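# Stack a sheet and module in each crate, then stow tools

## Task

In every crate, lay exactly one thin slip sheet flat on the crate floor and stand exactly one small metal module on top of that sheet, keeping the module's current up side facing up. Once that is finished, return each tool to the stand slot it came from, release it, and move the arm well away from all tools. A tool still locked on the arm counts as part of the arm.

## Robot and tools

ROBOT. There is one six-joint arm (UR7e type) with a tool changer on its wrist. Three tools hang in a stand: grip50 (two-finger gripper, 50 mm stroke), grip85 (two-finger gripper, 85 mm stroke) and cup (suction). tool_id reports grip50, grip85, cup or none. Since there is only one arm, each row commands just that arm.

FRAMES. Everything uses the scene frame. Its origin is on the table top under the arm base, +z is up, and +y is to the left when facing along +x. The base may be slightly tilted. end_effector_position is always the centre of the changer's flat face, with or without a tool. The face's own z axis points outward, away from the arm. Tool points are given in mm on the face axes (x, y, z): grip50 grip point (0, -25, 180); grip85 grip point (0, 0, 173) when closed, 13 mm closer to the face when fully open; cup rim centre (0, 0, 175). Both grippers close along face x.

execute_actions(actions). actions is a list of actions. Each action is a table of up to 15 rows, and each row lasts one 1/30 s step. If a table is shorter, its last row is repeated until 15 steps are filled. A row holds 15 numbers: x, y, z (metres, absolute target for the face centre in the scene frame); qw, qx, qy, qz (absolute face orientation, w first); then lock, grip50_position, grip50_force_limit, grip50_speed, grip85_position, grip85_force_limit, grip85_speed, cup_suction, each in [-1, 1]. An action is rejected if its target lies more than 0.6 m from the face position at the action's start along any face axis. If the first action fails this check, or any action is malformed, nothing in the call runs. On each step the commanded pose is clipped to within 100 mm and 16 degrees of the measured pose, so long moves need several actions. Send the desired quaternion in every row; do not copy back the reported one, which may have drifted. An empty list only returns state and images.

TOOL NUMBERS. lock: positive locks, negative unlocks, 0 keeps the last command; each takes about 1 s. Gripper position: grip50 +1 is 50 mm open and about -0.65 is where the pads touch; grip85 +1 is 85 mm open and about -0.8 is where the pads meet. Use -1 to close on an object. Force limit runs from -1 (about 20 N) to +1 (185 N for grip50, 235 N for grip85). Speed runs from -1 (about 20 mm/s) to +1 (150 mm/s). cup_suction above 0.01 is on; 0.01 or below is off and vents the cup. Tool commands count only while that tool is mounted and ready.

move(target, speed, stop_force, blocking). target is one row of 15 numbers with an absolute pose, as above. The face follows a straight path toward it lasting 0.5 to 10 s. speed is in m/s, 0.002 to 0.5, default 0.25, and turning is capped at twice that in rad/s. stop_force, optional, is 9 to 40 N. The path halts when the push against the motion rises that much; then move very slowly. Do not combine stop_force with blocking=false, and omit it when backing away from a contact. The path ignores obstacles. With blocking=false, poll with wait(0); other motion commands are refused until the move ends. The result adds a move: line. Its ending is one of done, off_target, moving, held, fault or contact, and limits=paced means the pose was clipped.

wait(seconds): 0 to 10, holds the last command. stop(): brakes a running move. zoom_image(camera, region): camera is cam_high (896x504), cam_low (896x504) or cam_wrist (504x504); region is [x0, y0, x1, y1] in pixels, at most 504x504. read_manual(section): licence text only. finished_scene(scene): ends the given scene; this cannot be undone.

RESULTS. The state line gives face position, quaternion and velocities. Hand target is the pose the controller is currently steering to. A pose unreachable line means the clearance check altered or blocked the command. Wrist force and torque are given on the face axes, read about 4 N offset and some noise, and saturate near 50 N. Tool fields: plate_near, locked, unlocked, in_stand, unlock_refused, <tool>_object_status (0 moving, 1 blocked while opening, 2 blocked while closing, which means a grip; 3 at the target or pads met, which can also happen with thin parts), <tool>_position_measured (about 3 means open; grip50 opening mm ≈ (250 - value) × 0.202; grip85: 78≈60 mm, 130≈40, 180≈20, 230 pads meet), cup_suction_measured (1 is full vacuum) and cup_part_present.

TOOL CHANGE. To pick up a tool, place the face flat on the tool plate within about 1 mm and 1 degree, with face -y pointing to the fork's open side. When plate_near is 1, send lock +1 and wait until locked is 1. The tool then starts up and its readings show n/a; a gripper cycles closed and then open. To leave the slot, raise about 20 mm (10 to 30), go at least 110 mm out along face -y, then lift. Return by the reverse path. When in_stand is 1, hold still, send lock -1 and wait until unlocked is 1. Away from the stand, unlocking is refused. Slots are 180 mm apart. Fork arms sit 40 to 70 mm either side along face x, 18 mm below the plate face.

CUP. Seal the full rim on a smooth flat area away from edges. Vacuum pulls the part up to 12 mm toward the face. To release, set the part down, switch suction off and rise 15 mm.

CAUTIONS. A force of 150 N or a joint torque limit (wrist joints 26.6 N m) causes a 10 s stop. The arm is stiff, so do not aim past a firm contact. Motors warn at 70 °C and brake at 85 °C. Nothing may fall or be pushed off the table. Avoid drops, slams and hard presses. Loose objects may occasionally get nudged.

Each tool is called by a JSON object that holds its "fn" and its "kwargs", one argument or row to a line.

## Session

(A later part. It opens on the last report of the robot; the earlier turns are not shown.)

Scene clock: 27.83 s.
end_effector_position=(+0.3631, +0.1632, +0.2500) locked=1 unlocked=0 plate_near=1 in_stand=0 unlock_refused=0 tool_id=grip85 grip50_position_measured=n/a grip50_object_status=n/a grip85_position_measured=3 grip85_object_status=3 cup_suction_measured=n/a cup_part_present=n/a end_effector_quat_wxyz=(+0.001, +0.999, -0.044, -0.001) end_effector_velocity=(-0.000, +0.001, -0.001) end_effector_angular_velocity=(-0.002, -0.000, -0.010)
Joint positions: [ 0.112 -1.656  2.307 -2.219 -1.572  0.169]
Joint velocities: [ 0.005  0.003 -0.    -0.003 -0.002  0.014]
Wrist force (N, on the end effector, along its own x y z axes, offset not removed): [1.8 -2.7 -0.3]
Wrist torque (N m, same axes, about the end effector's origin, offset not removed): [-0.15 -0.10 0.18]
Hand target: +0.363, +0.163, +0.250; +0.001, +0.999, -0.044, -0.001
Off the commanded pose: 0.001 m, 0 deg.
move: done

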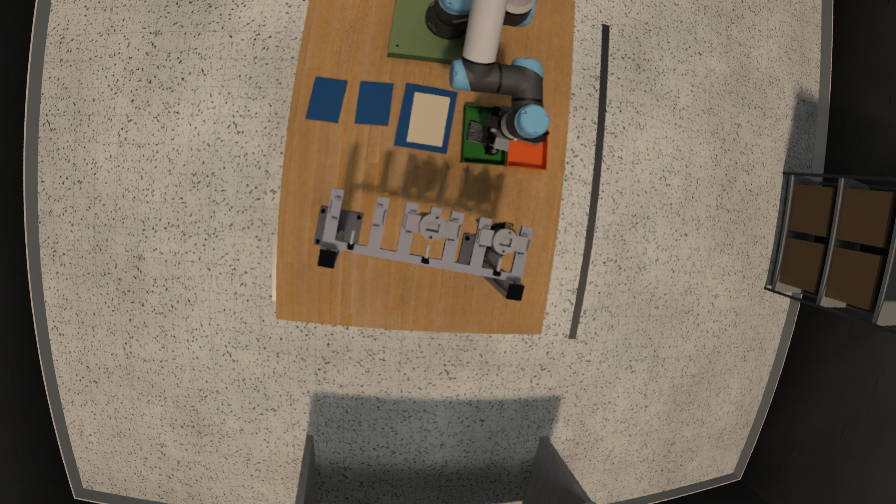

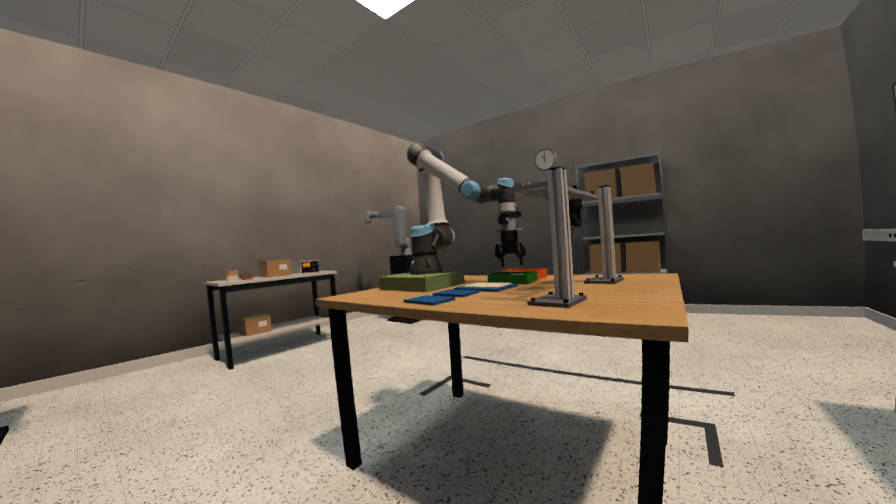

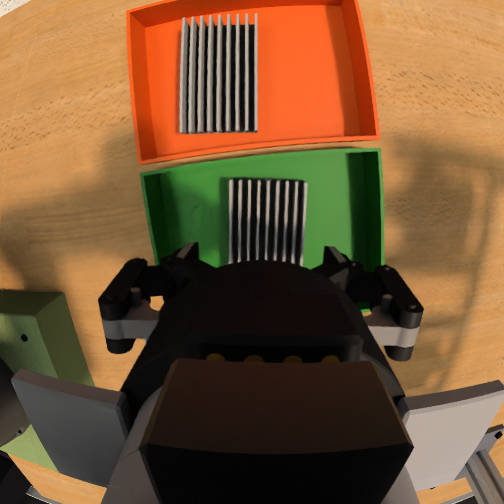

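{"fn": "move", "kwargs": {
  "target": [0.368,0.161,0.194,0,0.999,-0.044,0,0,1,0,0,1,-0.7,0,0],
  "speed": 0.07
}}

{"fn": "move", "kwargs": {
  "target": [0.368,0.161,0.194,0,0.999,-0.044,0,0,1,0,0,-1,-0.7,0,0]
}}

{"fn": "move", "kwargs": {
  "target": [0.368,0.161,0.255,0,0.999,-0.044,0,0,1,0,0,-1,-0.7,0,0],
  "speed": 0.1
}}

{"fn": "move", "kwargs": {
  "target": [0.31,-0.345,0.235,0,1,0.017,0,0,1,0,0,-1,-0.7,0,0]
}}

{"fn": "move", "kwargs": {
  "target": [0.31,-0.345,0.207,0,1,0.017,0,0,1,0,0,-1,-0.7,0,0],
  "speed": 0.05
}}

{"fn": "move", "kwargs": {
  "target": [0.31,-0.345,0.195,0,1,0.017,0,0,1,0,0,-1,-0.7,0,0],
  "speed": 0.005,
  "stop_force": 10
}}

Scene clock: 32.17 s.
end_effector_position=(+0.3679, +0.1610, +0.1942) locked=1 unlocked=0 plate_near=1 in_stand=0 unlock_refused=0 tool_id=grip85 grip50_position_measured=n/a grip50_object_status=n/a grip85_position_measured=3 grip85_object_status=3 cup_suction_measured=n/a cup_part_present=n/a end_effector_quat_wxyz=(-0.000, +0.999, -0.044, -0.000) end_effector_velocity=(+0.000, -0.000, -0.002) end_effector_angular_velocity=(-0.001, +0.001, -0.002)
Joint positions: [ 0.105 -1.523  2.373 -2.42  -1.571  0.162]
Joint velocities: [-0.001  0.005  0.002 -0.006 -0.     0.001]
Wrist force (N, on the end effector, along its own x y z axes, offset not removed): [-2.2 1.3 -1.7]
Wrist torque (N m, same axes, about the end effector's origin, offset not removed): [0.23 0.11 0.25]
Hand target: +0.368, +0.161, +0.194; -0.000, +0.999, -0.044, +0.000
Off the commanded pose: 0.000 m, 0 deg.
move: done

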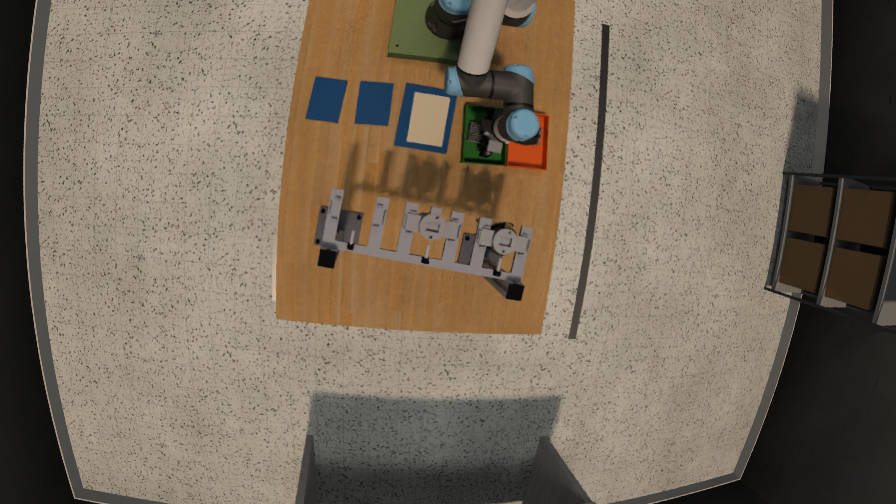

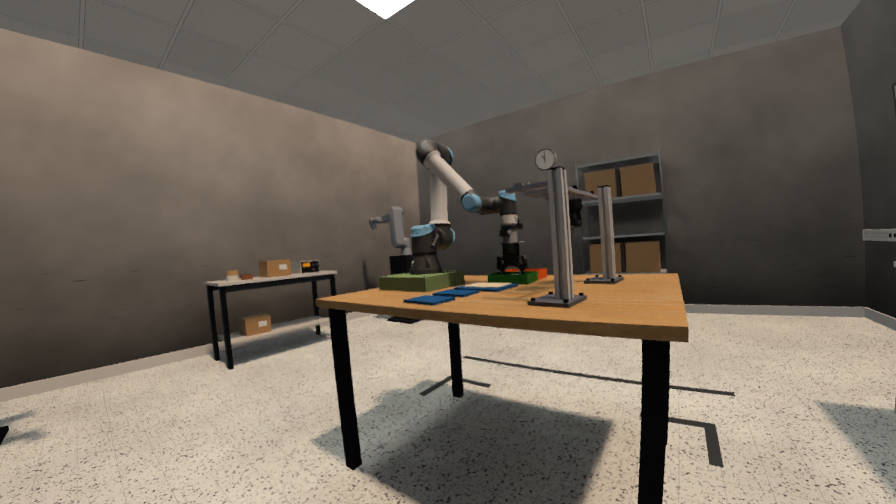

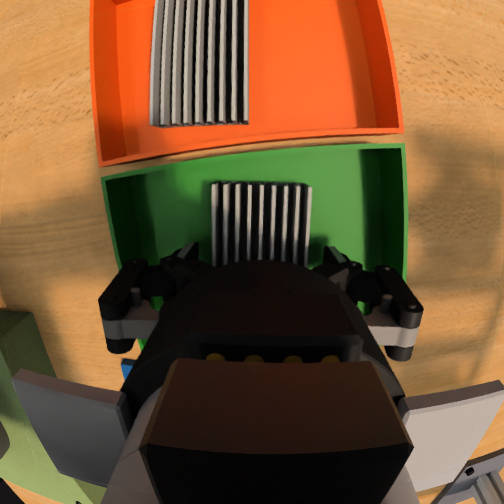

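Scene clock: 32.87 s.
end_effector_position=(+0.3680, +0.1610, +0.1940) locked=1 unlocked=0 plate_near=1 in_stand=0 unlock_refused=0 tool_id=grip85 grip50_position_measured=n/a grip50_object_status=n/a grip85_position_measured=79 grip85_object_status=2 cup_suction_measured=n/a cup_part_present=n/a end_effector_quat_wxyz=(-0.000, +0.999, -0.044, +0.000) end_effector_velocity=(-0.000, +0.000, -0.000) end_effector_angular_velocity=(+0.000, +0.000, +0.002)
Joint positions: [ 0.104 -1.522  2.373 -2.421 -1.571  0.162]
Joint velocities: [ 0.001  0.     0.    -0.     0.    -0.001]
Wrist force (N, on the end effector, along its own x y z axes, offset not removed): [-5.9 -0.3 -32.8]
Wrist torque (N m, same axes, about the end effector's origin, offset not removed): [-0.24 -1.70 0.16]
Hand target: +0.368, +0.161, +0.194; -0.000, +0.999, -0.044, -0.000
Off the commanded pose: 0.000 m, 0 deg.
move: done

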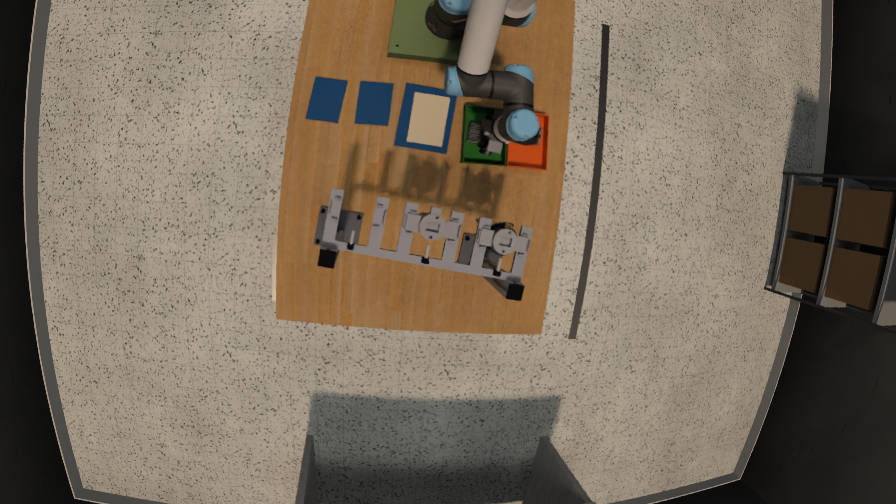

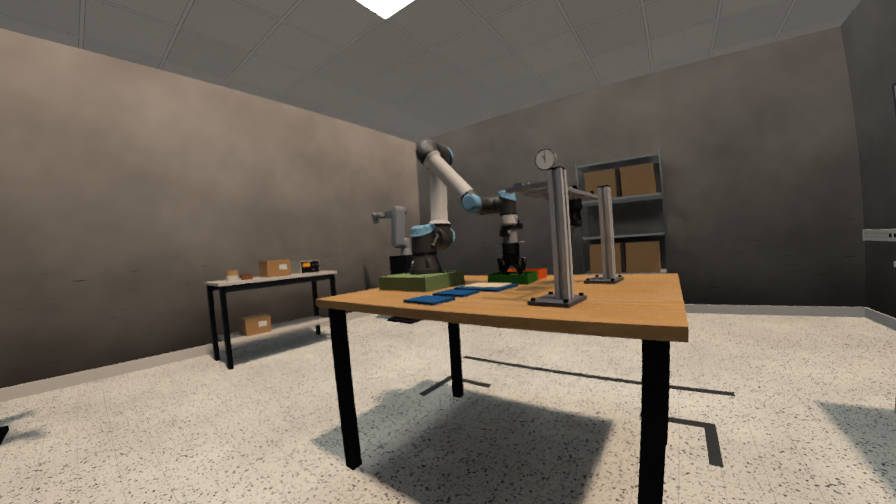

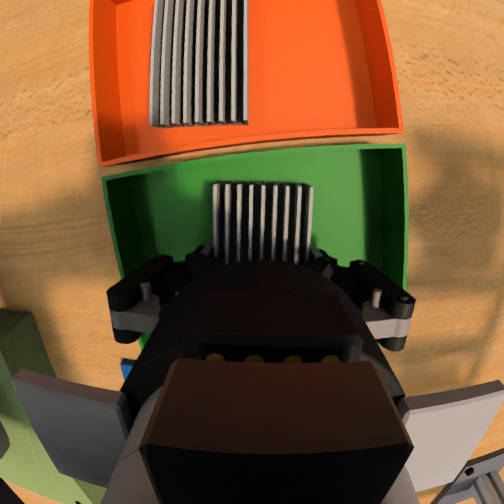

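Scene clock: 33.90 s.
end_effector_position=(+0.3680, +0.1611, +0.2547) locked=1 unlocked=0 plate_near=1 in_stand=0 unlock_refused=0 tool_id=grip85 grip50_position_measured=n/a grip50_object_status=n/a grip85_position_measured=79 grip85_object_status=2 cup_suction_measured=n/a cup_part_present=n/a end_effector_quat_wxyz=(-0.000, +0.999, -0.044, +0.000) end_effector_velocity=(-0.000, -0.000, +0.002) end_effector_angular_velocity=(+0.001, +0.001, +0.001)
Joint positions: [ 0.105 -1.656  2.292 -2.207 -1.571  0.162]
Joint velocities: [-0.001 -0.004 -0.003  0.008  0.001 -0.002]
Wrist force (N, on the end effector, along its own x y z axes, offset not removed): [-0.7 -0.4 1.2]
Wrist torque (N m, same axes, about the end effector's origin, offset not removed): [0.03 0.04 0.05]
Hand target: +0.368, +0.161, +0.255; +0.000, +0.999, -0.044, +0.000
Off the commanded pose: 0.000 m, 0 deg.
move: done

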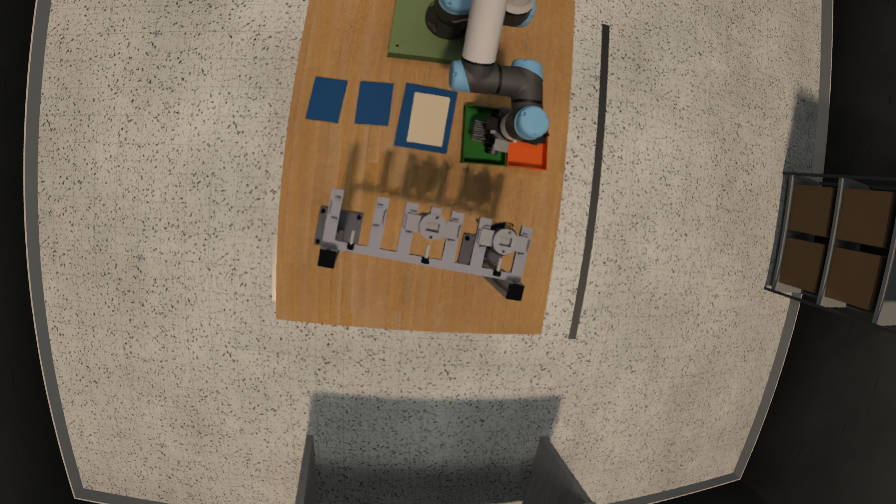

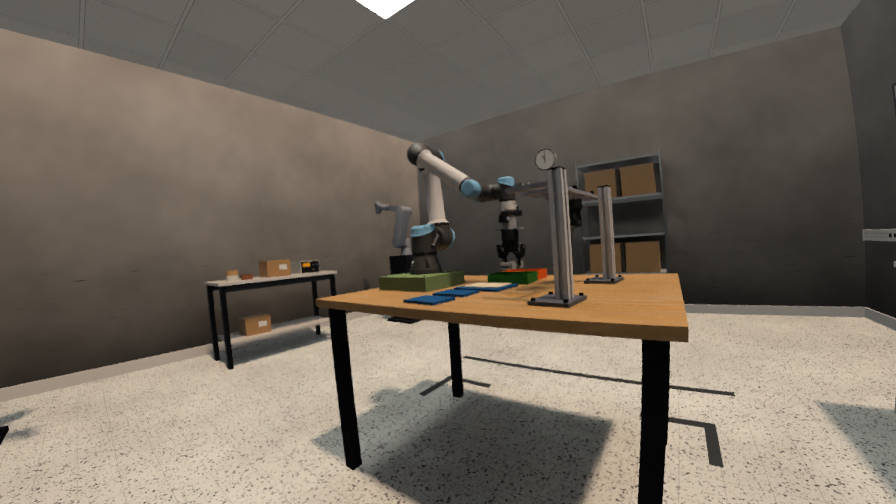

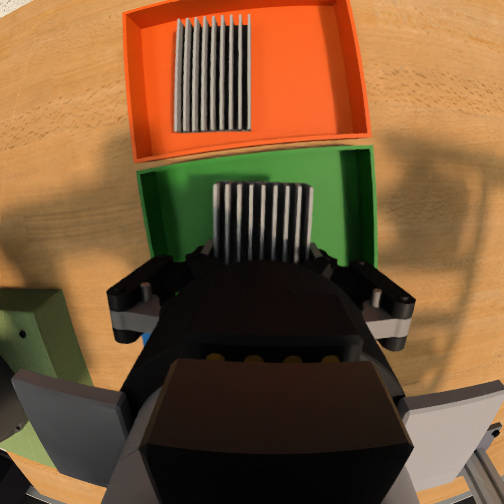

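Scene clock: 36.53 s.
end_effector_position=(+0.3115, -0.3442, +0.2351) locked=1 unlocked=0 plate_near=1 in_stand=0 unlock_refused=0 tool_id=grip85 grip50_position_measured=n/a grip50_object_status=n/a grip85_position_measured=79 grip85_object_status=2 cup_suction_measured=n/a cup_part_present=n/a end_effector_quat_wxyz=(-0.001, +1.000, +0.017, +0.001) end_effector_velocity=(-0.001, -0.002, -0.000) end_effector_angular_velocity=(+0.000, +0.000, -0.001)
Joint positions: [-1.097 -1.466  2.164 -2.268 -1.568 -1.161]
Joint velocities: [-0.003  0.003 -0.003 -0.    -0.    -0.002]
Wrist force (N, on the end effector, along its own x y z axes, offset not removed): [0.7 -2.7 0.2]
Wrist torque (N m, same axes, about the end effector's origin, offset not removed): [-0.28 -0.09 0.01]
Hand target: +0.311, -0.344, +0.235; -0.001, +1.000, +0.017, +0.001
Off the commanded pose: 0.002 m, 0 deg.
move: done

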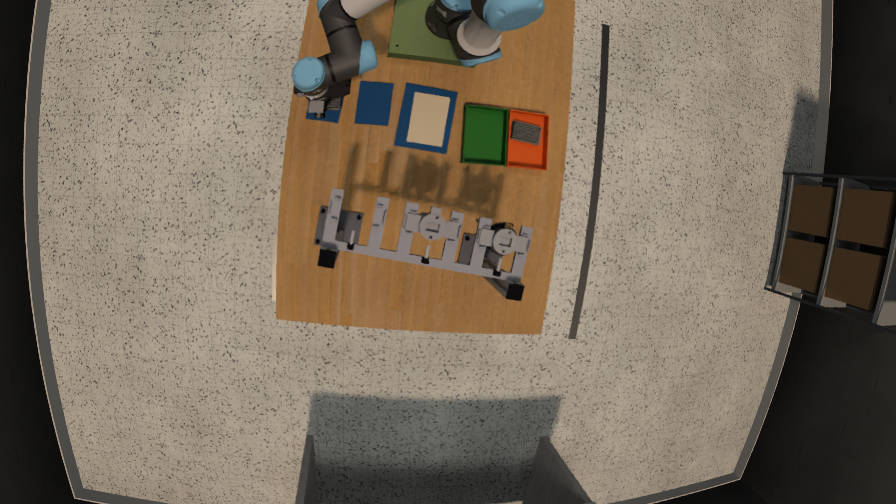

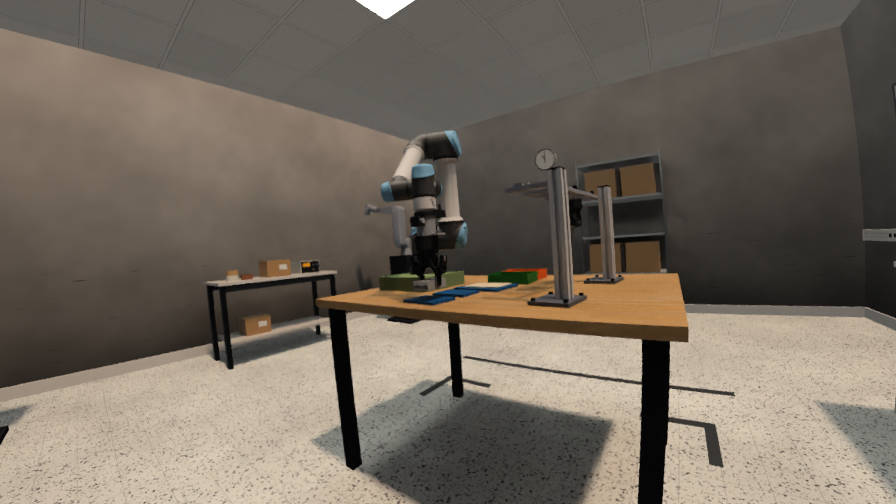

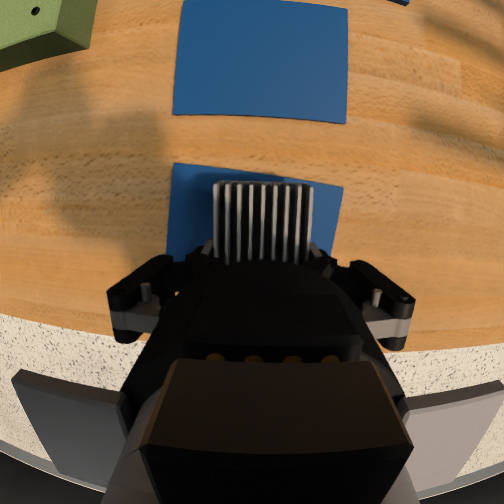

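Scene clock: 37.47 s.
end_effector_position=(+0.3100, -0.3450, +0.2072) locked=1 unlocked=0 plate_near=1 in_stand=0 unlock_refused=0 tool_id=grip85 grip50_position_measured=n/a grip50_object_status=n/a grip85_position_measured=79 grip85_object_status=2 cup_suction_measured=n/a cup_part_present=n/a end_effector_quat_wxyz=(-0.000, +1.000, +0.017, +0.000) end_effector_velocity=(+0.000, -0.000, -0.001) end_effector_angular_velocity=(-0.001, -0.001, +0.001)
Joint positions: [-1.1   -1.413  2.197 -2.354 -1.571 -1.164]
Joint velocities: [-0.     0.003  0.002 -0.005  0.    -0.001]
Wrist force (N, on the end effector, along its own x y z axes, offset not removed): [-0.6 1.1 -1.1]
Wrist torque (N m, same axes, about the end effector's origin, offset not removed): [0.08 0.01 -0.02]
Hand target: +0.310, -0.345, +0.207; +0.000, +1.000, +0.017, +0.000
Off the commanded pose: 0.000 m, 0 deg.
move: done

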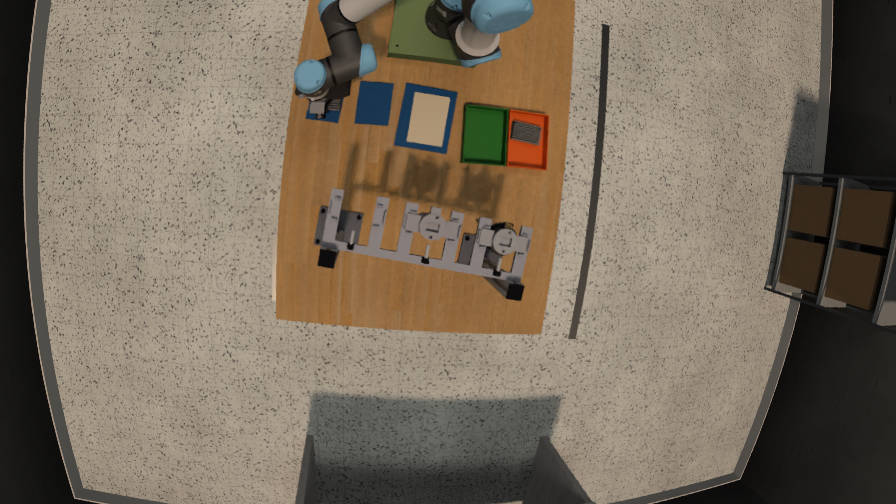

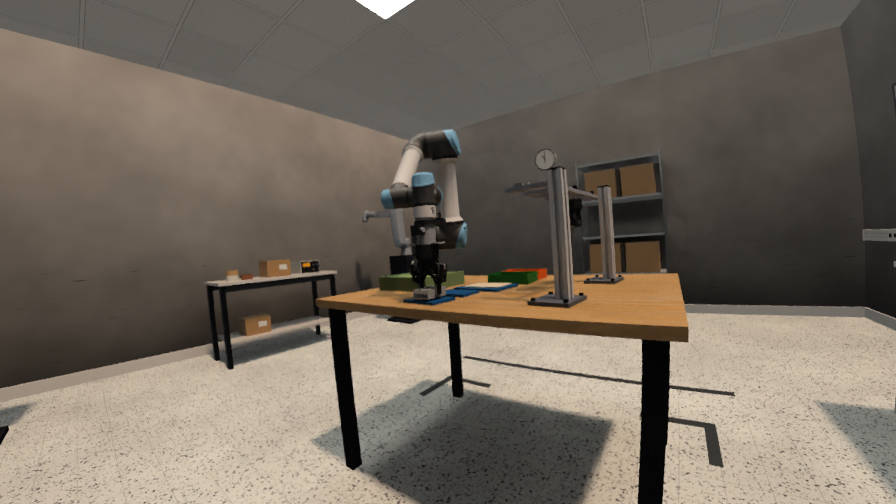

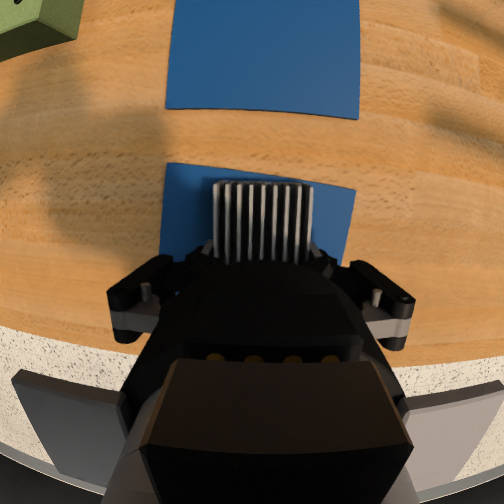

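Scene clock: 39.03 s.
end_effector_position=(+0.3100, -0.3450, +0.2011) locked=1 unlocked=0 plate_near=1 in_stand=0 unlock_refused=0 tool_id=grip85 grip50_position_measured=n/a grip50_object_status=n/a grip85_position_measured=79 grip85_object_status=2 cup_suction_measured=n/a cup_part_present=n/a end_effector_quat_wxyz=(-0.000, +1.000, +0.017, +0.000) end_effector_velocity=(-0.000, +0.001, +0.001) end_effector_angular_velocity=(+0.004, +0.002, +0.000)
Joint positions: [-1.1   -1.401  2.203 -2.373 -1.571 -1.164]
Joint velocities: [-0.    -0.003 -0.001  0.009 -0.    -0.   ]
Wrist force (N, on the end effector, along its own x y z axes, offset not removed): [2.0 5.1 -23.9]
Wrist torque (N m, same axes, about the end effector's origin, offset not removed): [-0.48 0.92 0.32]
Hand target: +0.310, -0.345, +0.201; +0.000, +1.000, +0.017, +0.000
Off the commanded pose: 0.006 m, 0 deg.
move: contact

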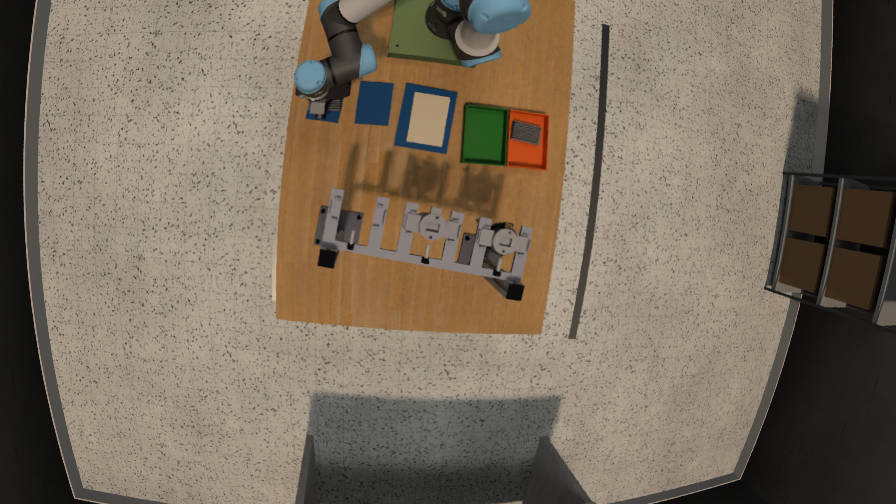

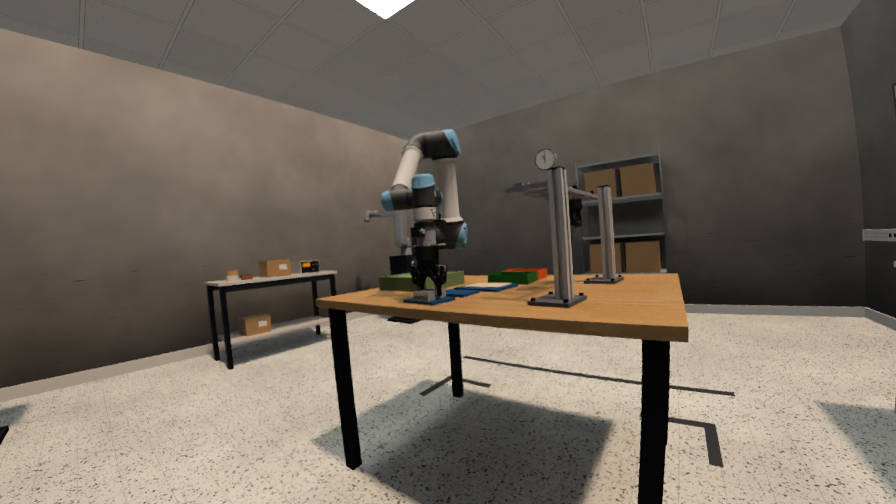

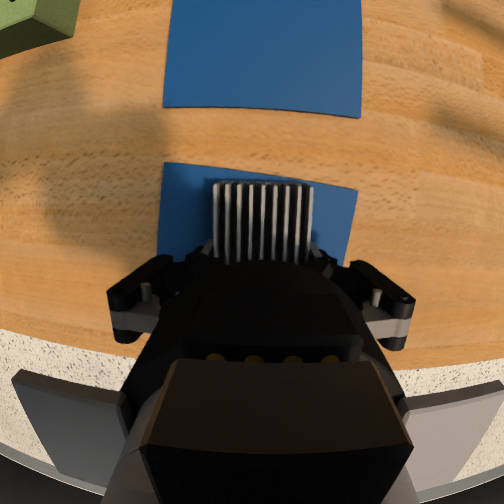

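{"fn": "move", "kwargs": {
  "target": [0.31,-0.345,0.2015,0,1,0.017,0,0,1,0,0,1,-0.7,0,0]
}}

{"fn": "move", "kwargs": {
  "target": [0.31,-0.28,0.25,0,1,0.017,0,0,1,0,0,1,-0.7,0,0],
  "speed": 0.15
}}

{"fn": "move", "kwargs": {
  "target": [0.341,0.30,0.25,0,0.999,-0.04,0,0,1,0,0,0.8,-0.7,0,0],
  "speed": 0.35
}}

{"fn": "move", "kwargs": {
  "target": [0.341,0.30,0.225,0,0.999,-0.04,0,0,1,0,0,0.8,-0.7,0,0],
  "speed": 0.07
}}

Scene clock: 44.97 s.
end_effector_position=(+0.3100, -0.3450, +0.2015) locked=1 unlocked=0 plate_near=1 in_stand=0 unlock_refused=0 tool_id=grip85 grip50_position_measured=n/a grip50_object_status=n/a grip85_position_measured=3 grip85_object_status=0 cup_suction_measured=n/a cup_part_present=n/a end_effector_quat_wxyz=(-0.000, +1.000, +0.017, +0.000) end_effector_velocity=(+0.000, +0.000, +0.000) end_effector_angular_velocity=(-0.001, +0.000, +0.001)
Joint positions: [-1.1   -1.401  2.203 -2.372 -1.571 -1.164]
Joint velocities: [ 0.001 -0.001  0.    -0.    -0.001 -0.   ]
Wrist force (N, on the end effector, along its own x y z axes, offset not removed): [0.2 4.1 -0.7]
Wrist torque (N m, same axes, about the end effector's origin, offset not removed): [0.20 -0.09 -0.13]
Hand target: +0.310, -0.345, +0.201; +0.000, +1.000, +0.017, +0.000
Off the commanded pose: 0.000 m, 0 deg.
move: done

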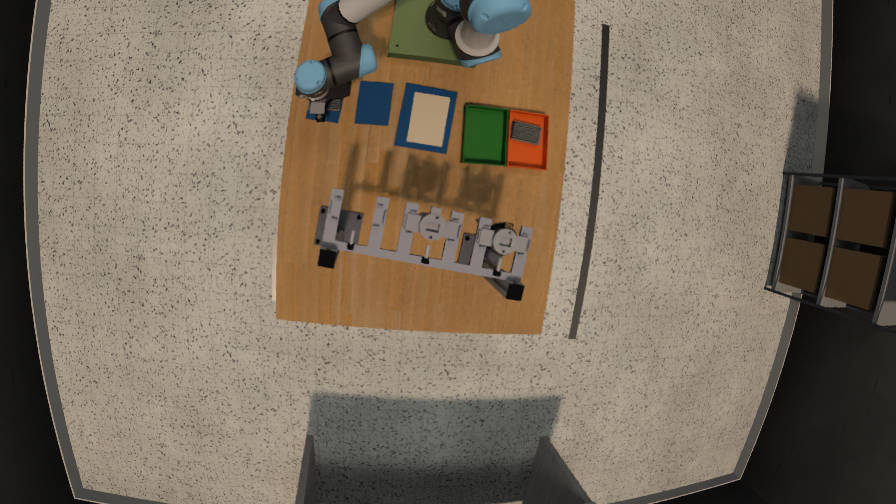

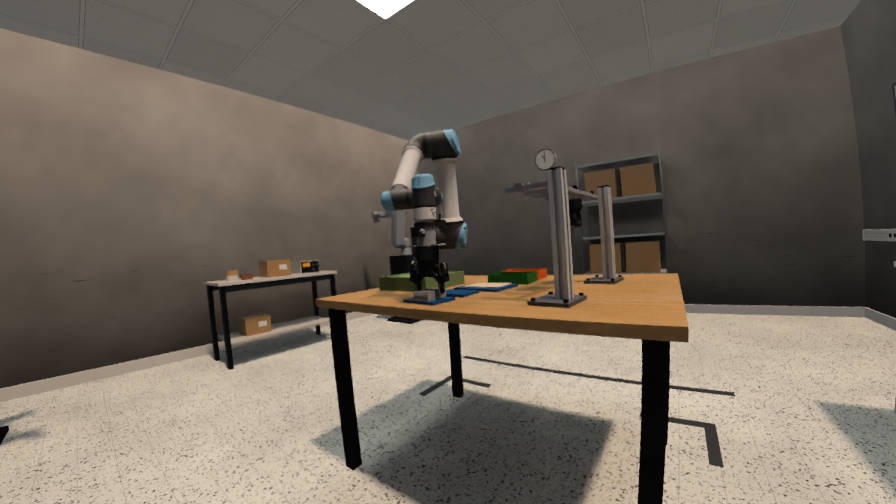

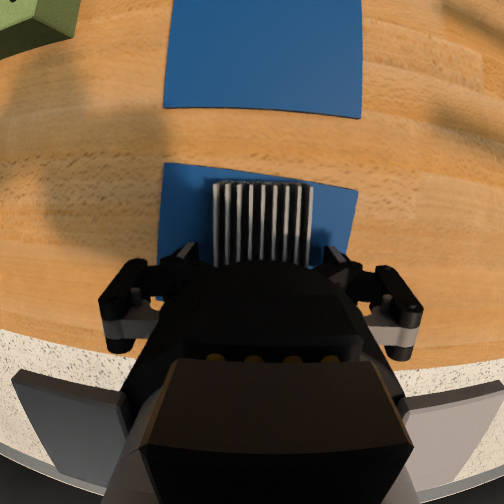

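Scene clock: 46.03 s.
end_effector_position=(+0.3099, -0.2801, +0.2498) locked=1 unlocked=0 plate_near=1 in_stand=0 unlock_refused=0 tool_id=grip85 grip50_position_measured=n/a grip50_object_status=n/a grip85_position_measured=3 grip85_object_status=3 cup_suction_measured=n/a cup_part_present=n/a end_effector_quat_wxyz=(-0.000, +1.000, +0.017, -0.000) end_effector_velocity=(-0.000, +0.001, +0.001) end_effector_angular_velocity=(+0.000, +0.000, +0.002)
Joint positions: [-1.029 -1.605  2.261 -2.227 -1.571 -1.093]
Joint velocities: [ 0.001 -0.004  0.001  0.004 -0.    -0.001]
Wrist force (N, on the end effector, along its own x y z axes, offset not removed): [-2.5 3.6 -1.4]
Wrist torque (N m, same axes, about the end effector's origin, offset not removed): [0.40 -0.05 -0.03]
Hand target: +0.310, -0.280, +0.250; -0.000, +1.000, +0.017, -0.000
Off the commanded pose: 0.000 m, 0 deg.
move: done

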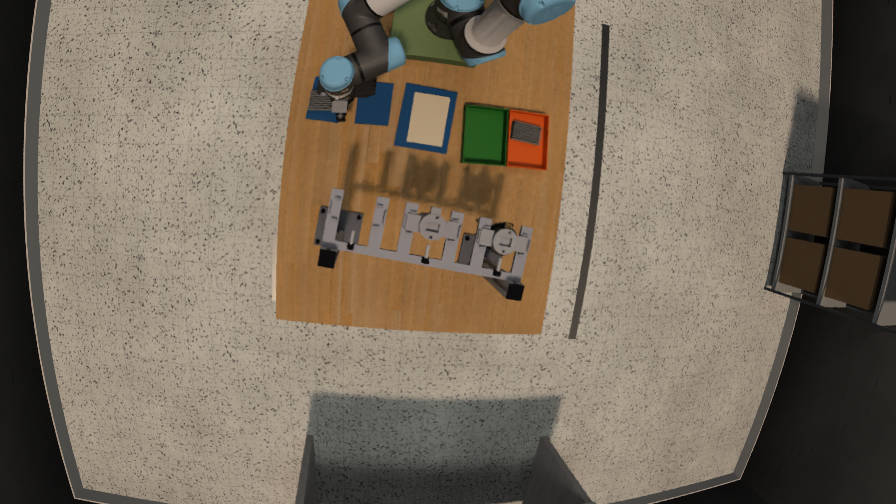

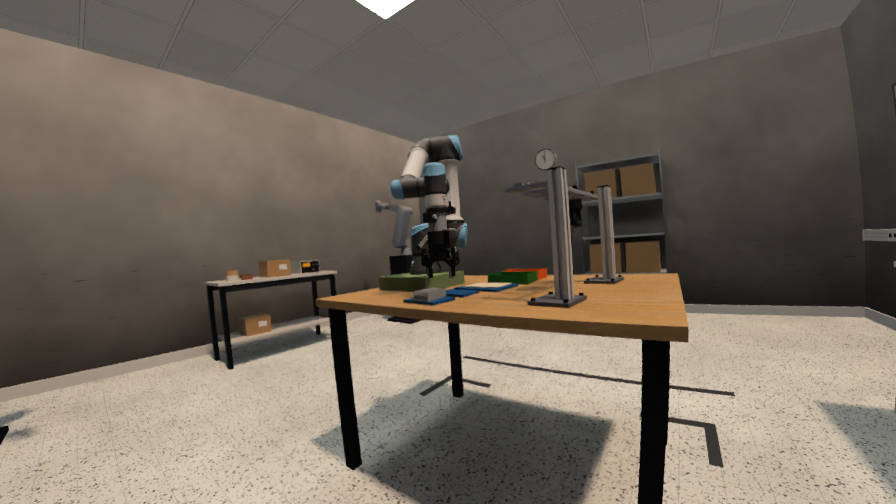

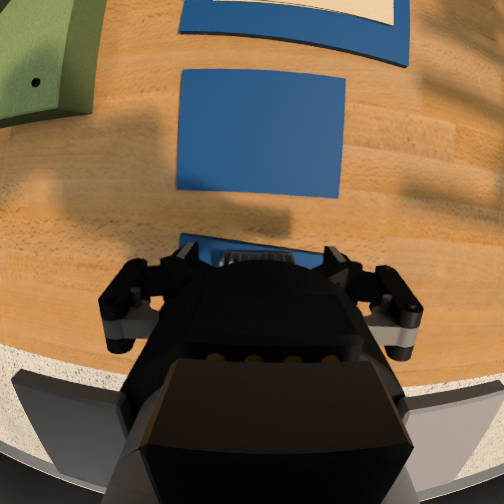

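Scene clock: 48.33 s.
end_effector_position=(+0.3394, +0.2989, +0.2500) locked=1 unlocked=0 plate_near=1 in_stand=0 unlock_refused=0 tool_id=grip85 grip50_position_measured=n/a grip50_object_status=n/a grip85_position_measured=28 grip85_object_status=3 cup_suction_measured=n/a cup_part_present=n/a end_effector_quat_wxyz=(+0.001, +0.999, -0.040, -0.001) end_effector_velocity=(+0.001, +0.001, +0.000) end_effector_angular_velocity=(-0.001, -0.001, -0.001)
Joint positions: [ 0.453 -1.519  2.173 -2.22  -1.572  0.503]
Joint velocities: [ 0.003  0.004 -0.004  0.    -0.001  0.004]
Wrist force (N, on the end effector, along its own x y z axes, offset not removed): [-1.1 1.3 -3.0]
Wrist torque (N m, same axes, about the end effector's origin, offset not removed): [0.08 -0.01 -0.07]
Hand target: +0.339, +0.299, +0.250; +0.001, +0.999, -0.040, -0.002
Off the commanded pose: 0.002 m, 0 deg.
move: done

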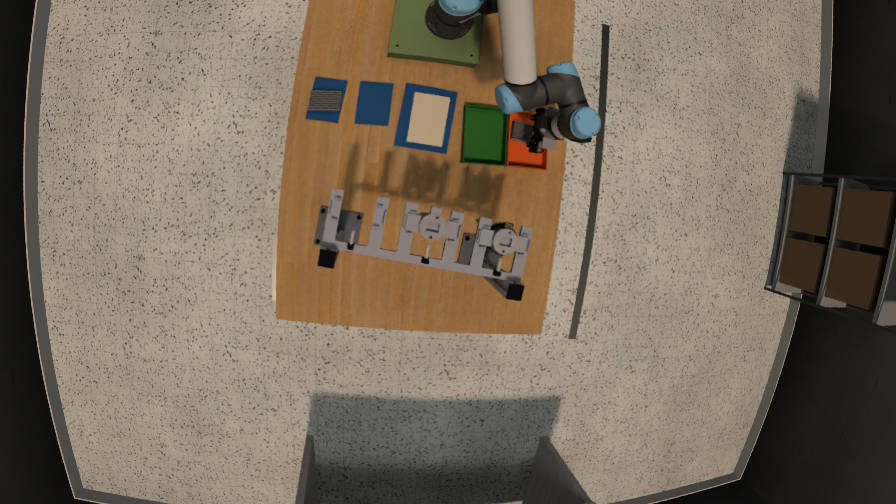

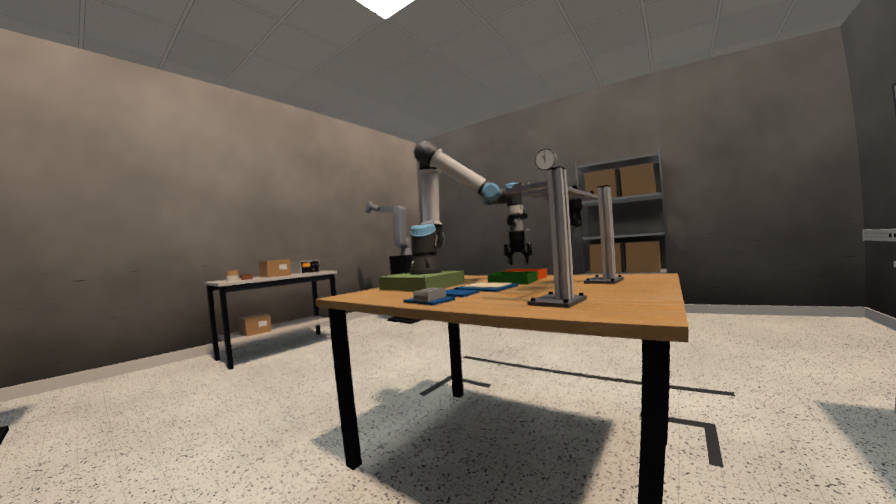

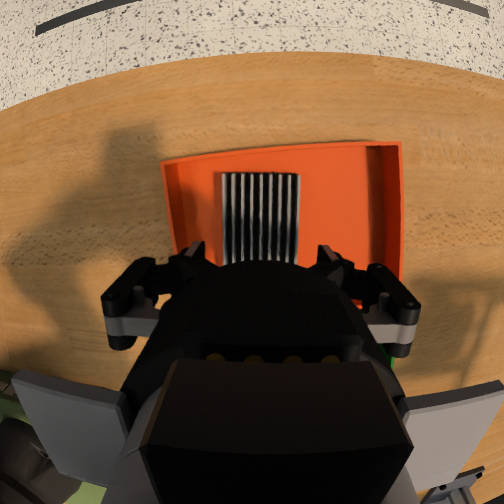

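Scene clock: 49.17 s.
end_effector_position=(+0.3410, +0.3000, +0.2252) locked=1 unlocked=0 plate_near=1 in_stand=0 unlock_refused=0 tool_id=grip85 grip50_position_measured=n/a grip50_object_status=n/a grip85_position_measured=28 grip85_object_status=3 cup_suction_measured=n/a cup_part_present=n/a end_effector_quat_wxyz=(+0.000, +0.999, -0.040, -0.000) end_effector_velocity=(+0.001, -0.000, -0.001) end_effector_angular_velocity=(+0.000, -0.002, -0.000)
Joint positions: [ 0.454 -1.47   2.202 -2.302 -1.571  0.504]
Joint velocities: [-0.001  0.004  0.001 -0.006 -0.    -0.   ]
Wrist force (N, on the end effector, along its own x y z axes, offset not removed): [-0.6 1.6 0.3]
Wrist torque (N m, same axes, about the end effector's origin, offset not removed): [0.11 0.05 0.04]
Hand target: +0.341, +0.300, +0.225; +0.000, +0.999, -0.040, -0.000
Off the commanded pose: 0.000 m, 0 deg.
move: done

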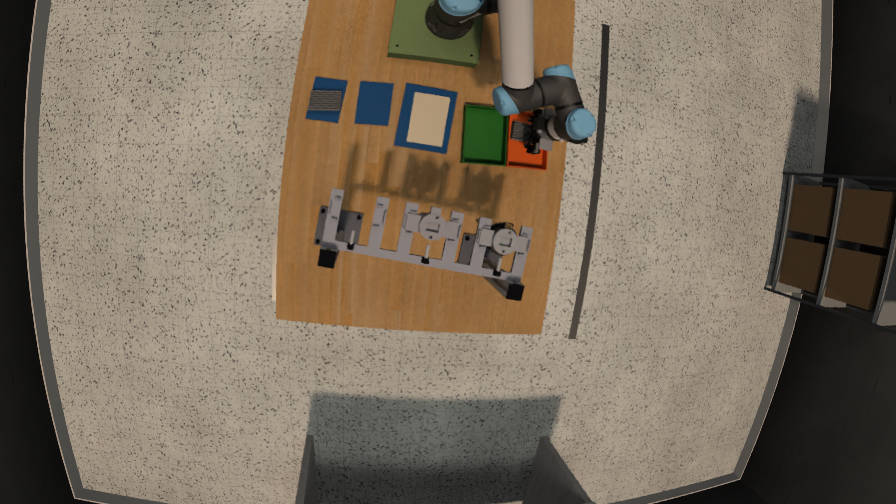

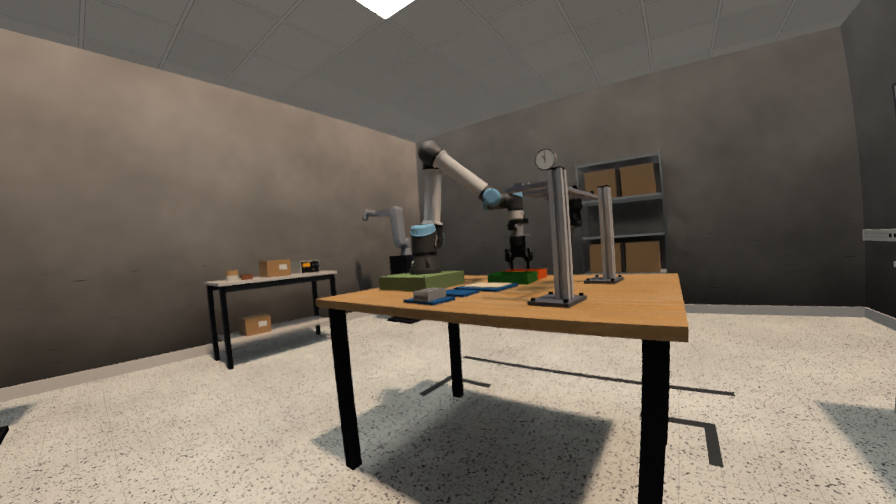

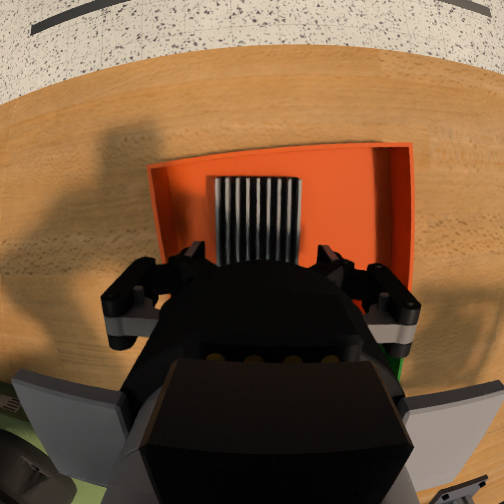

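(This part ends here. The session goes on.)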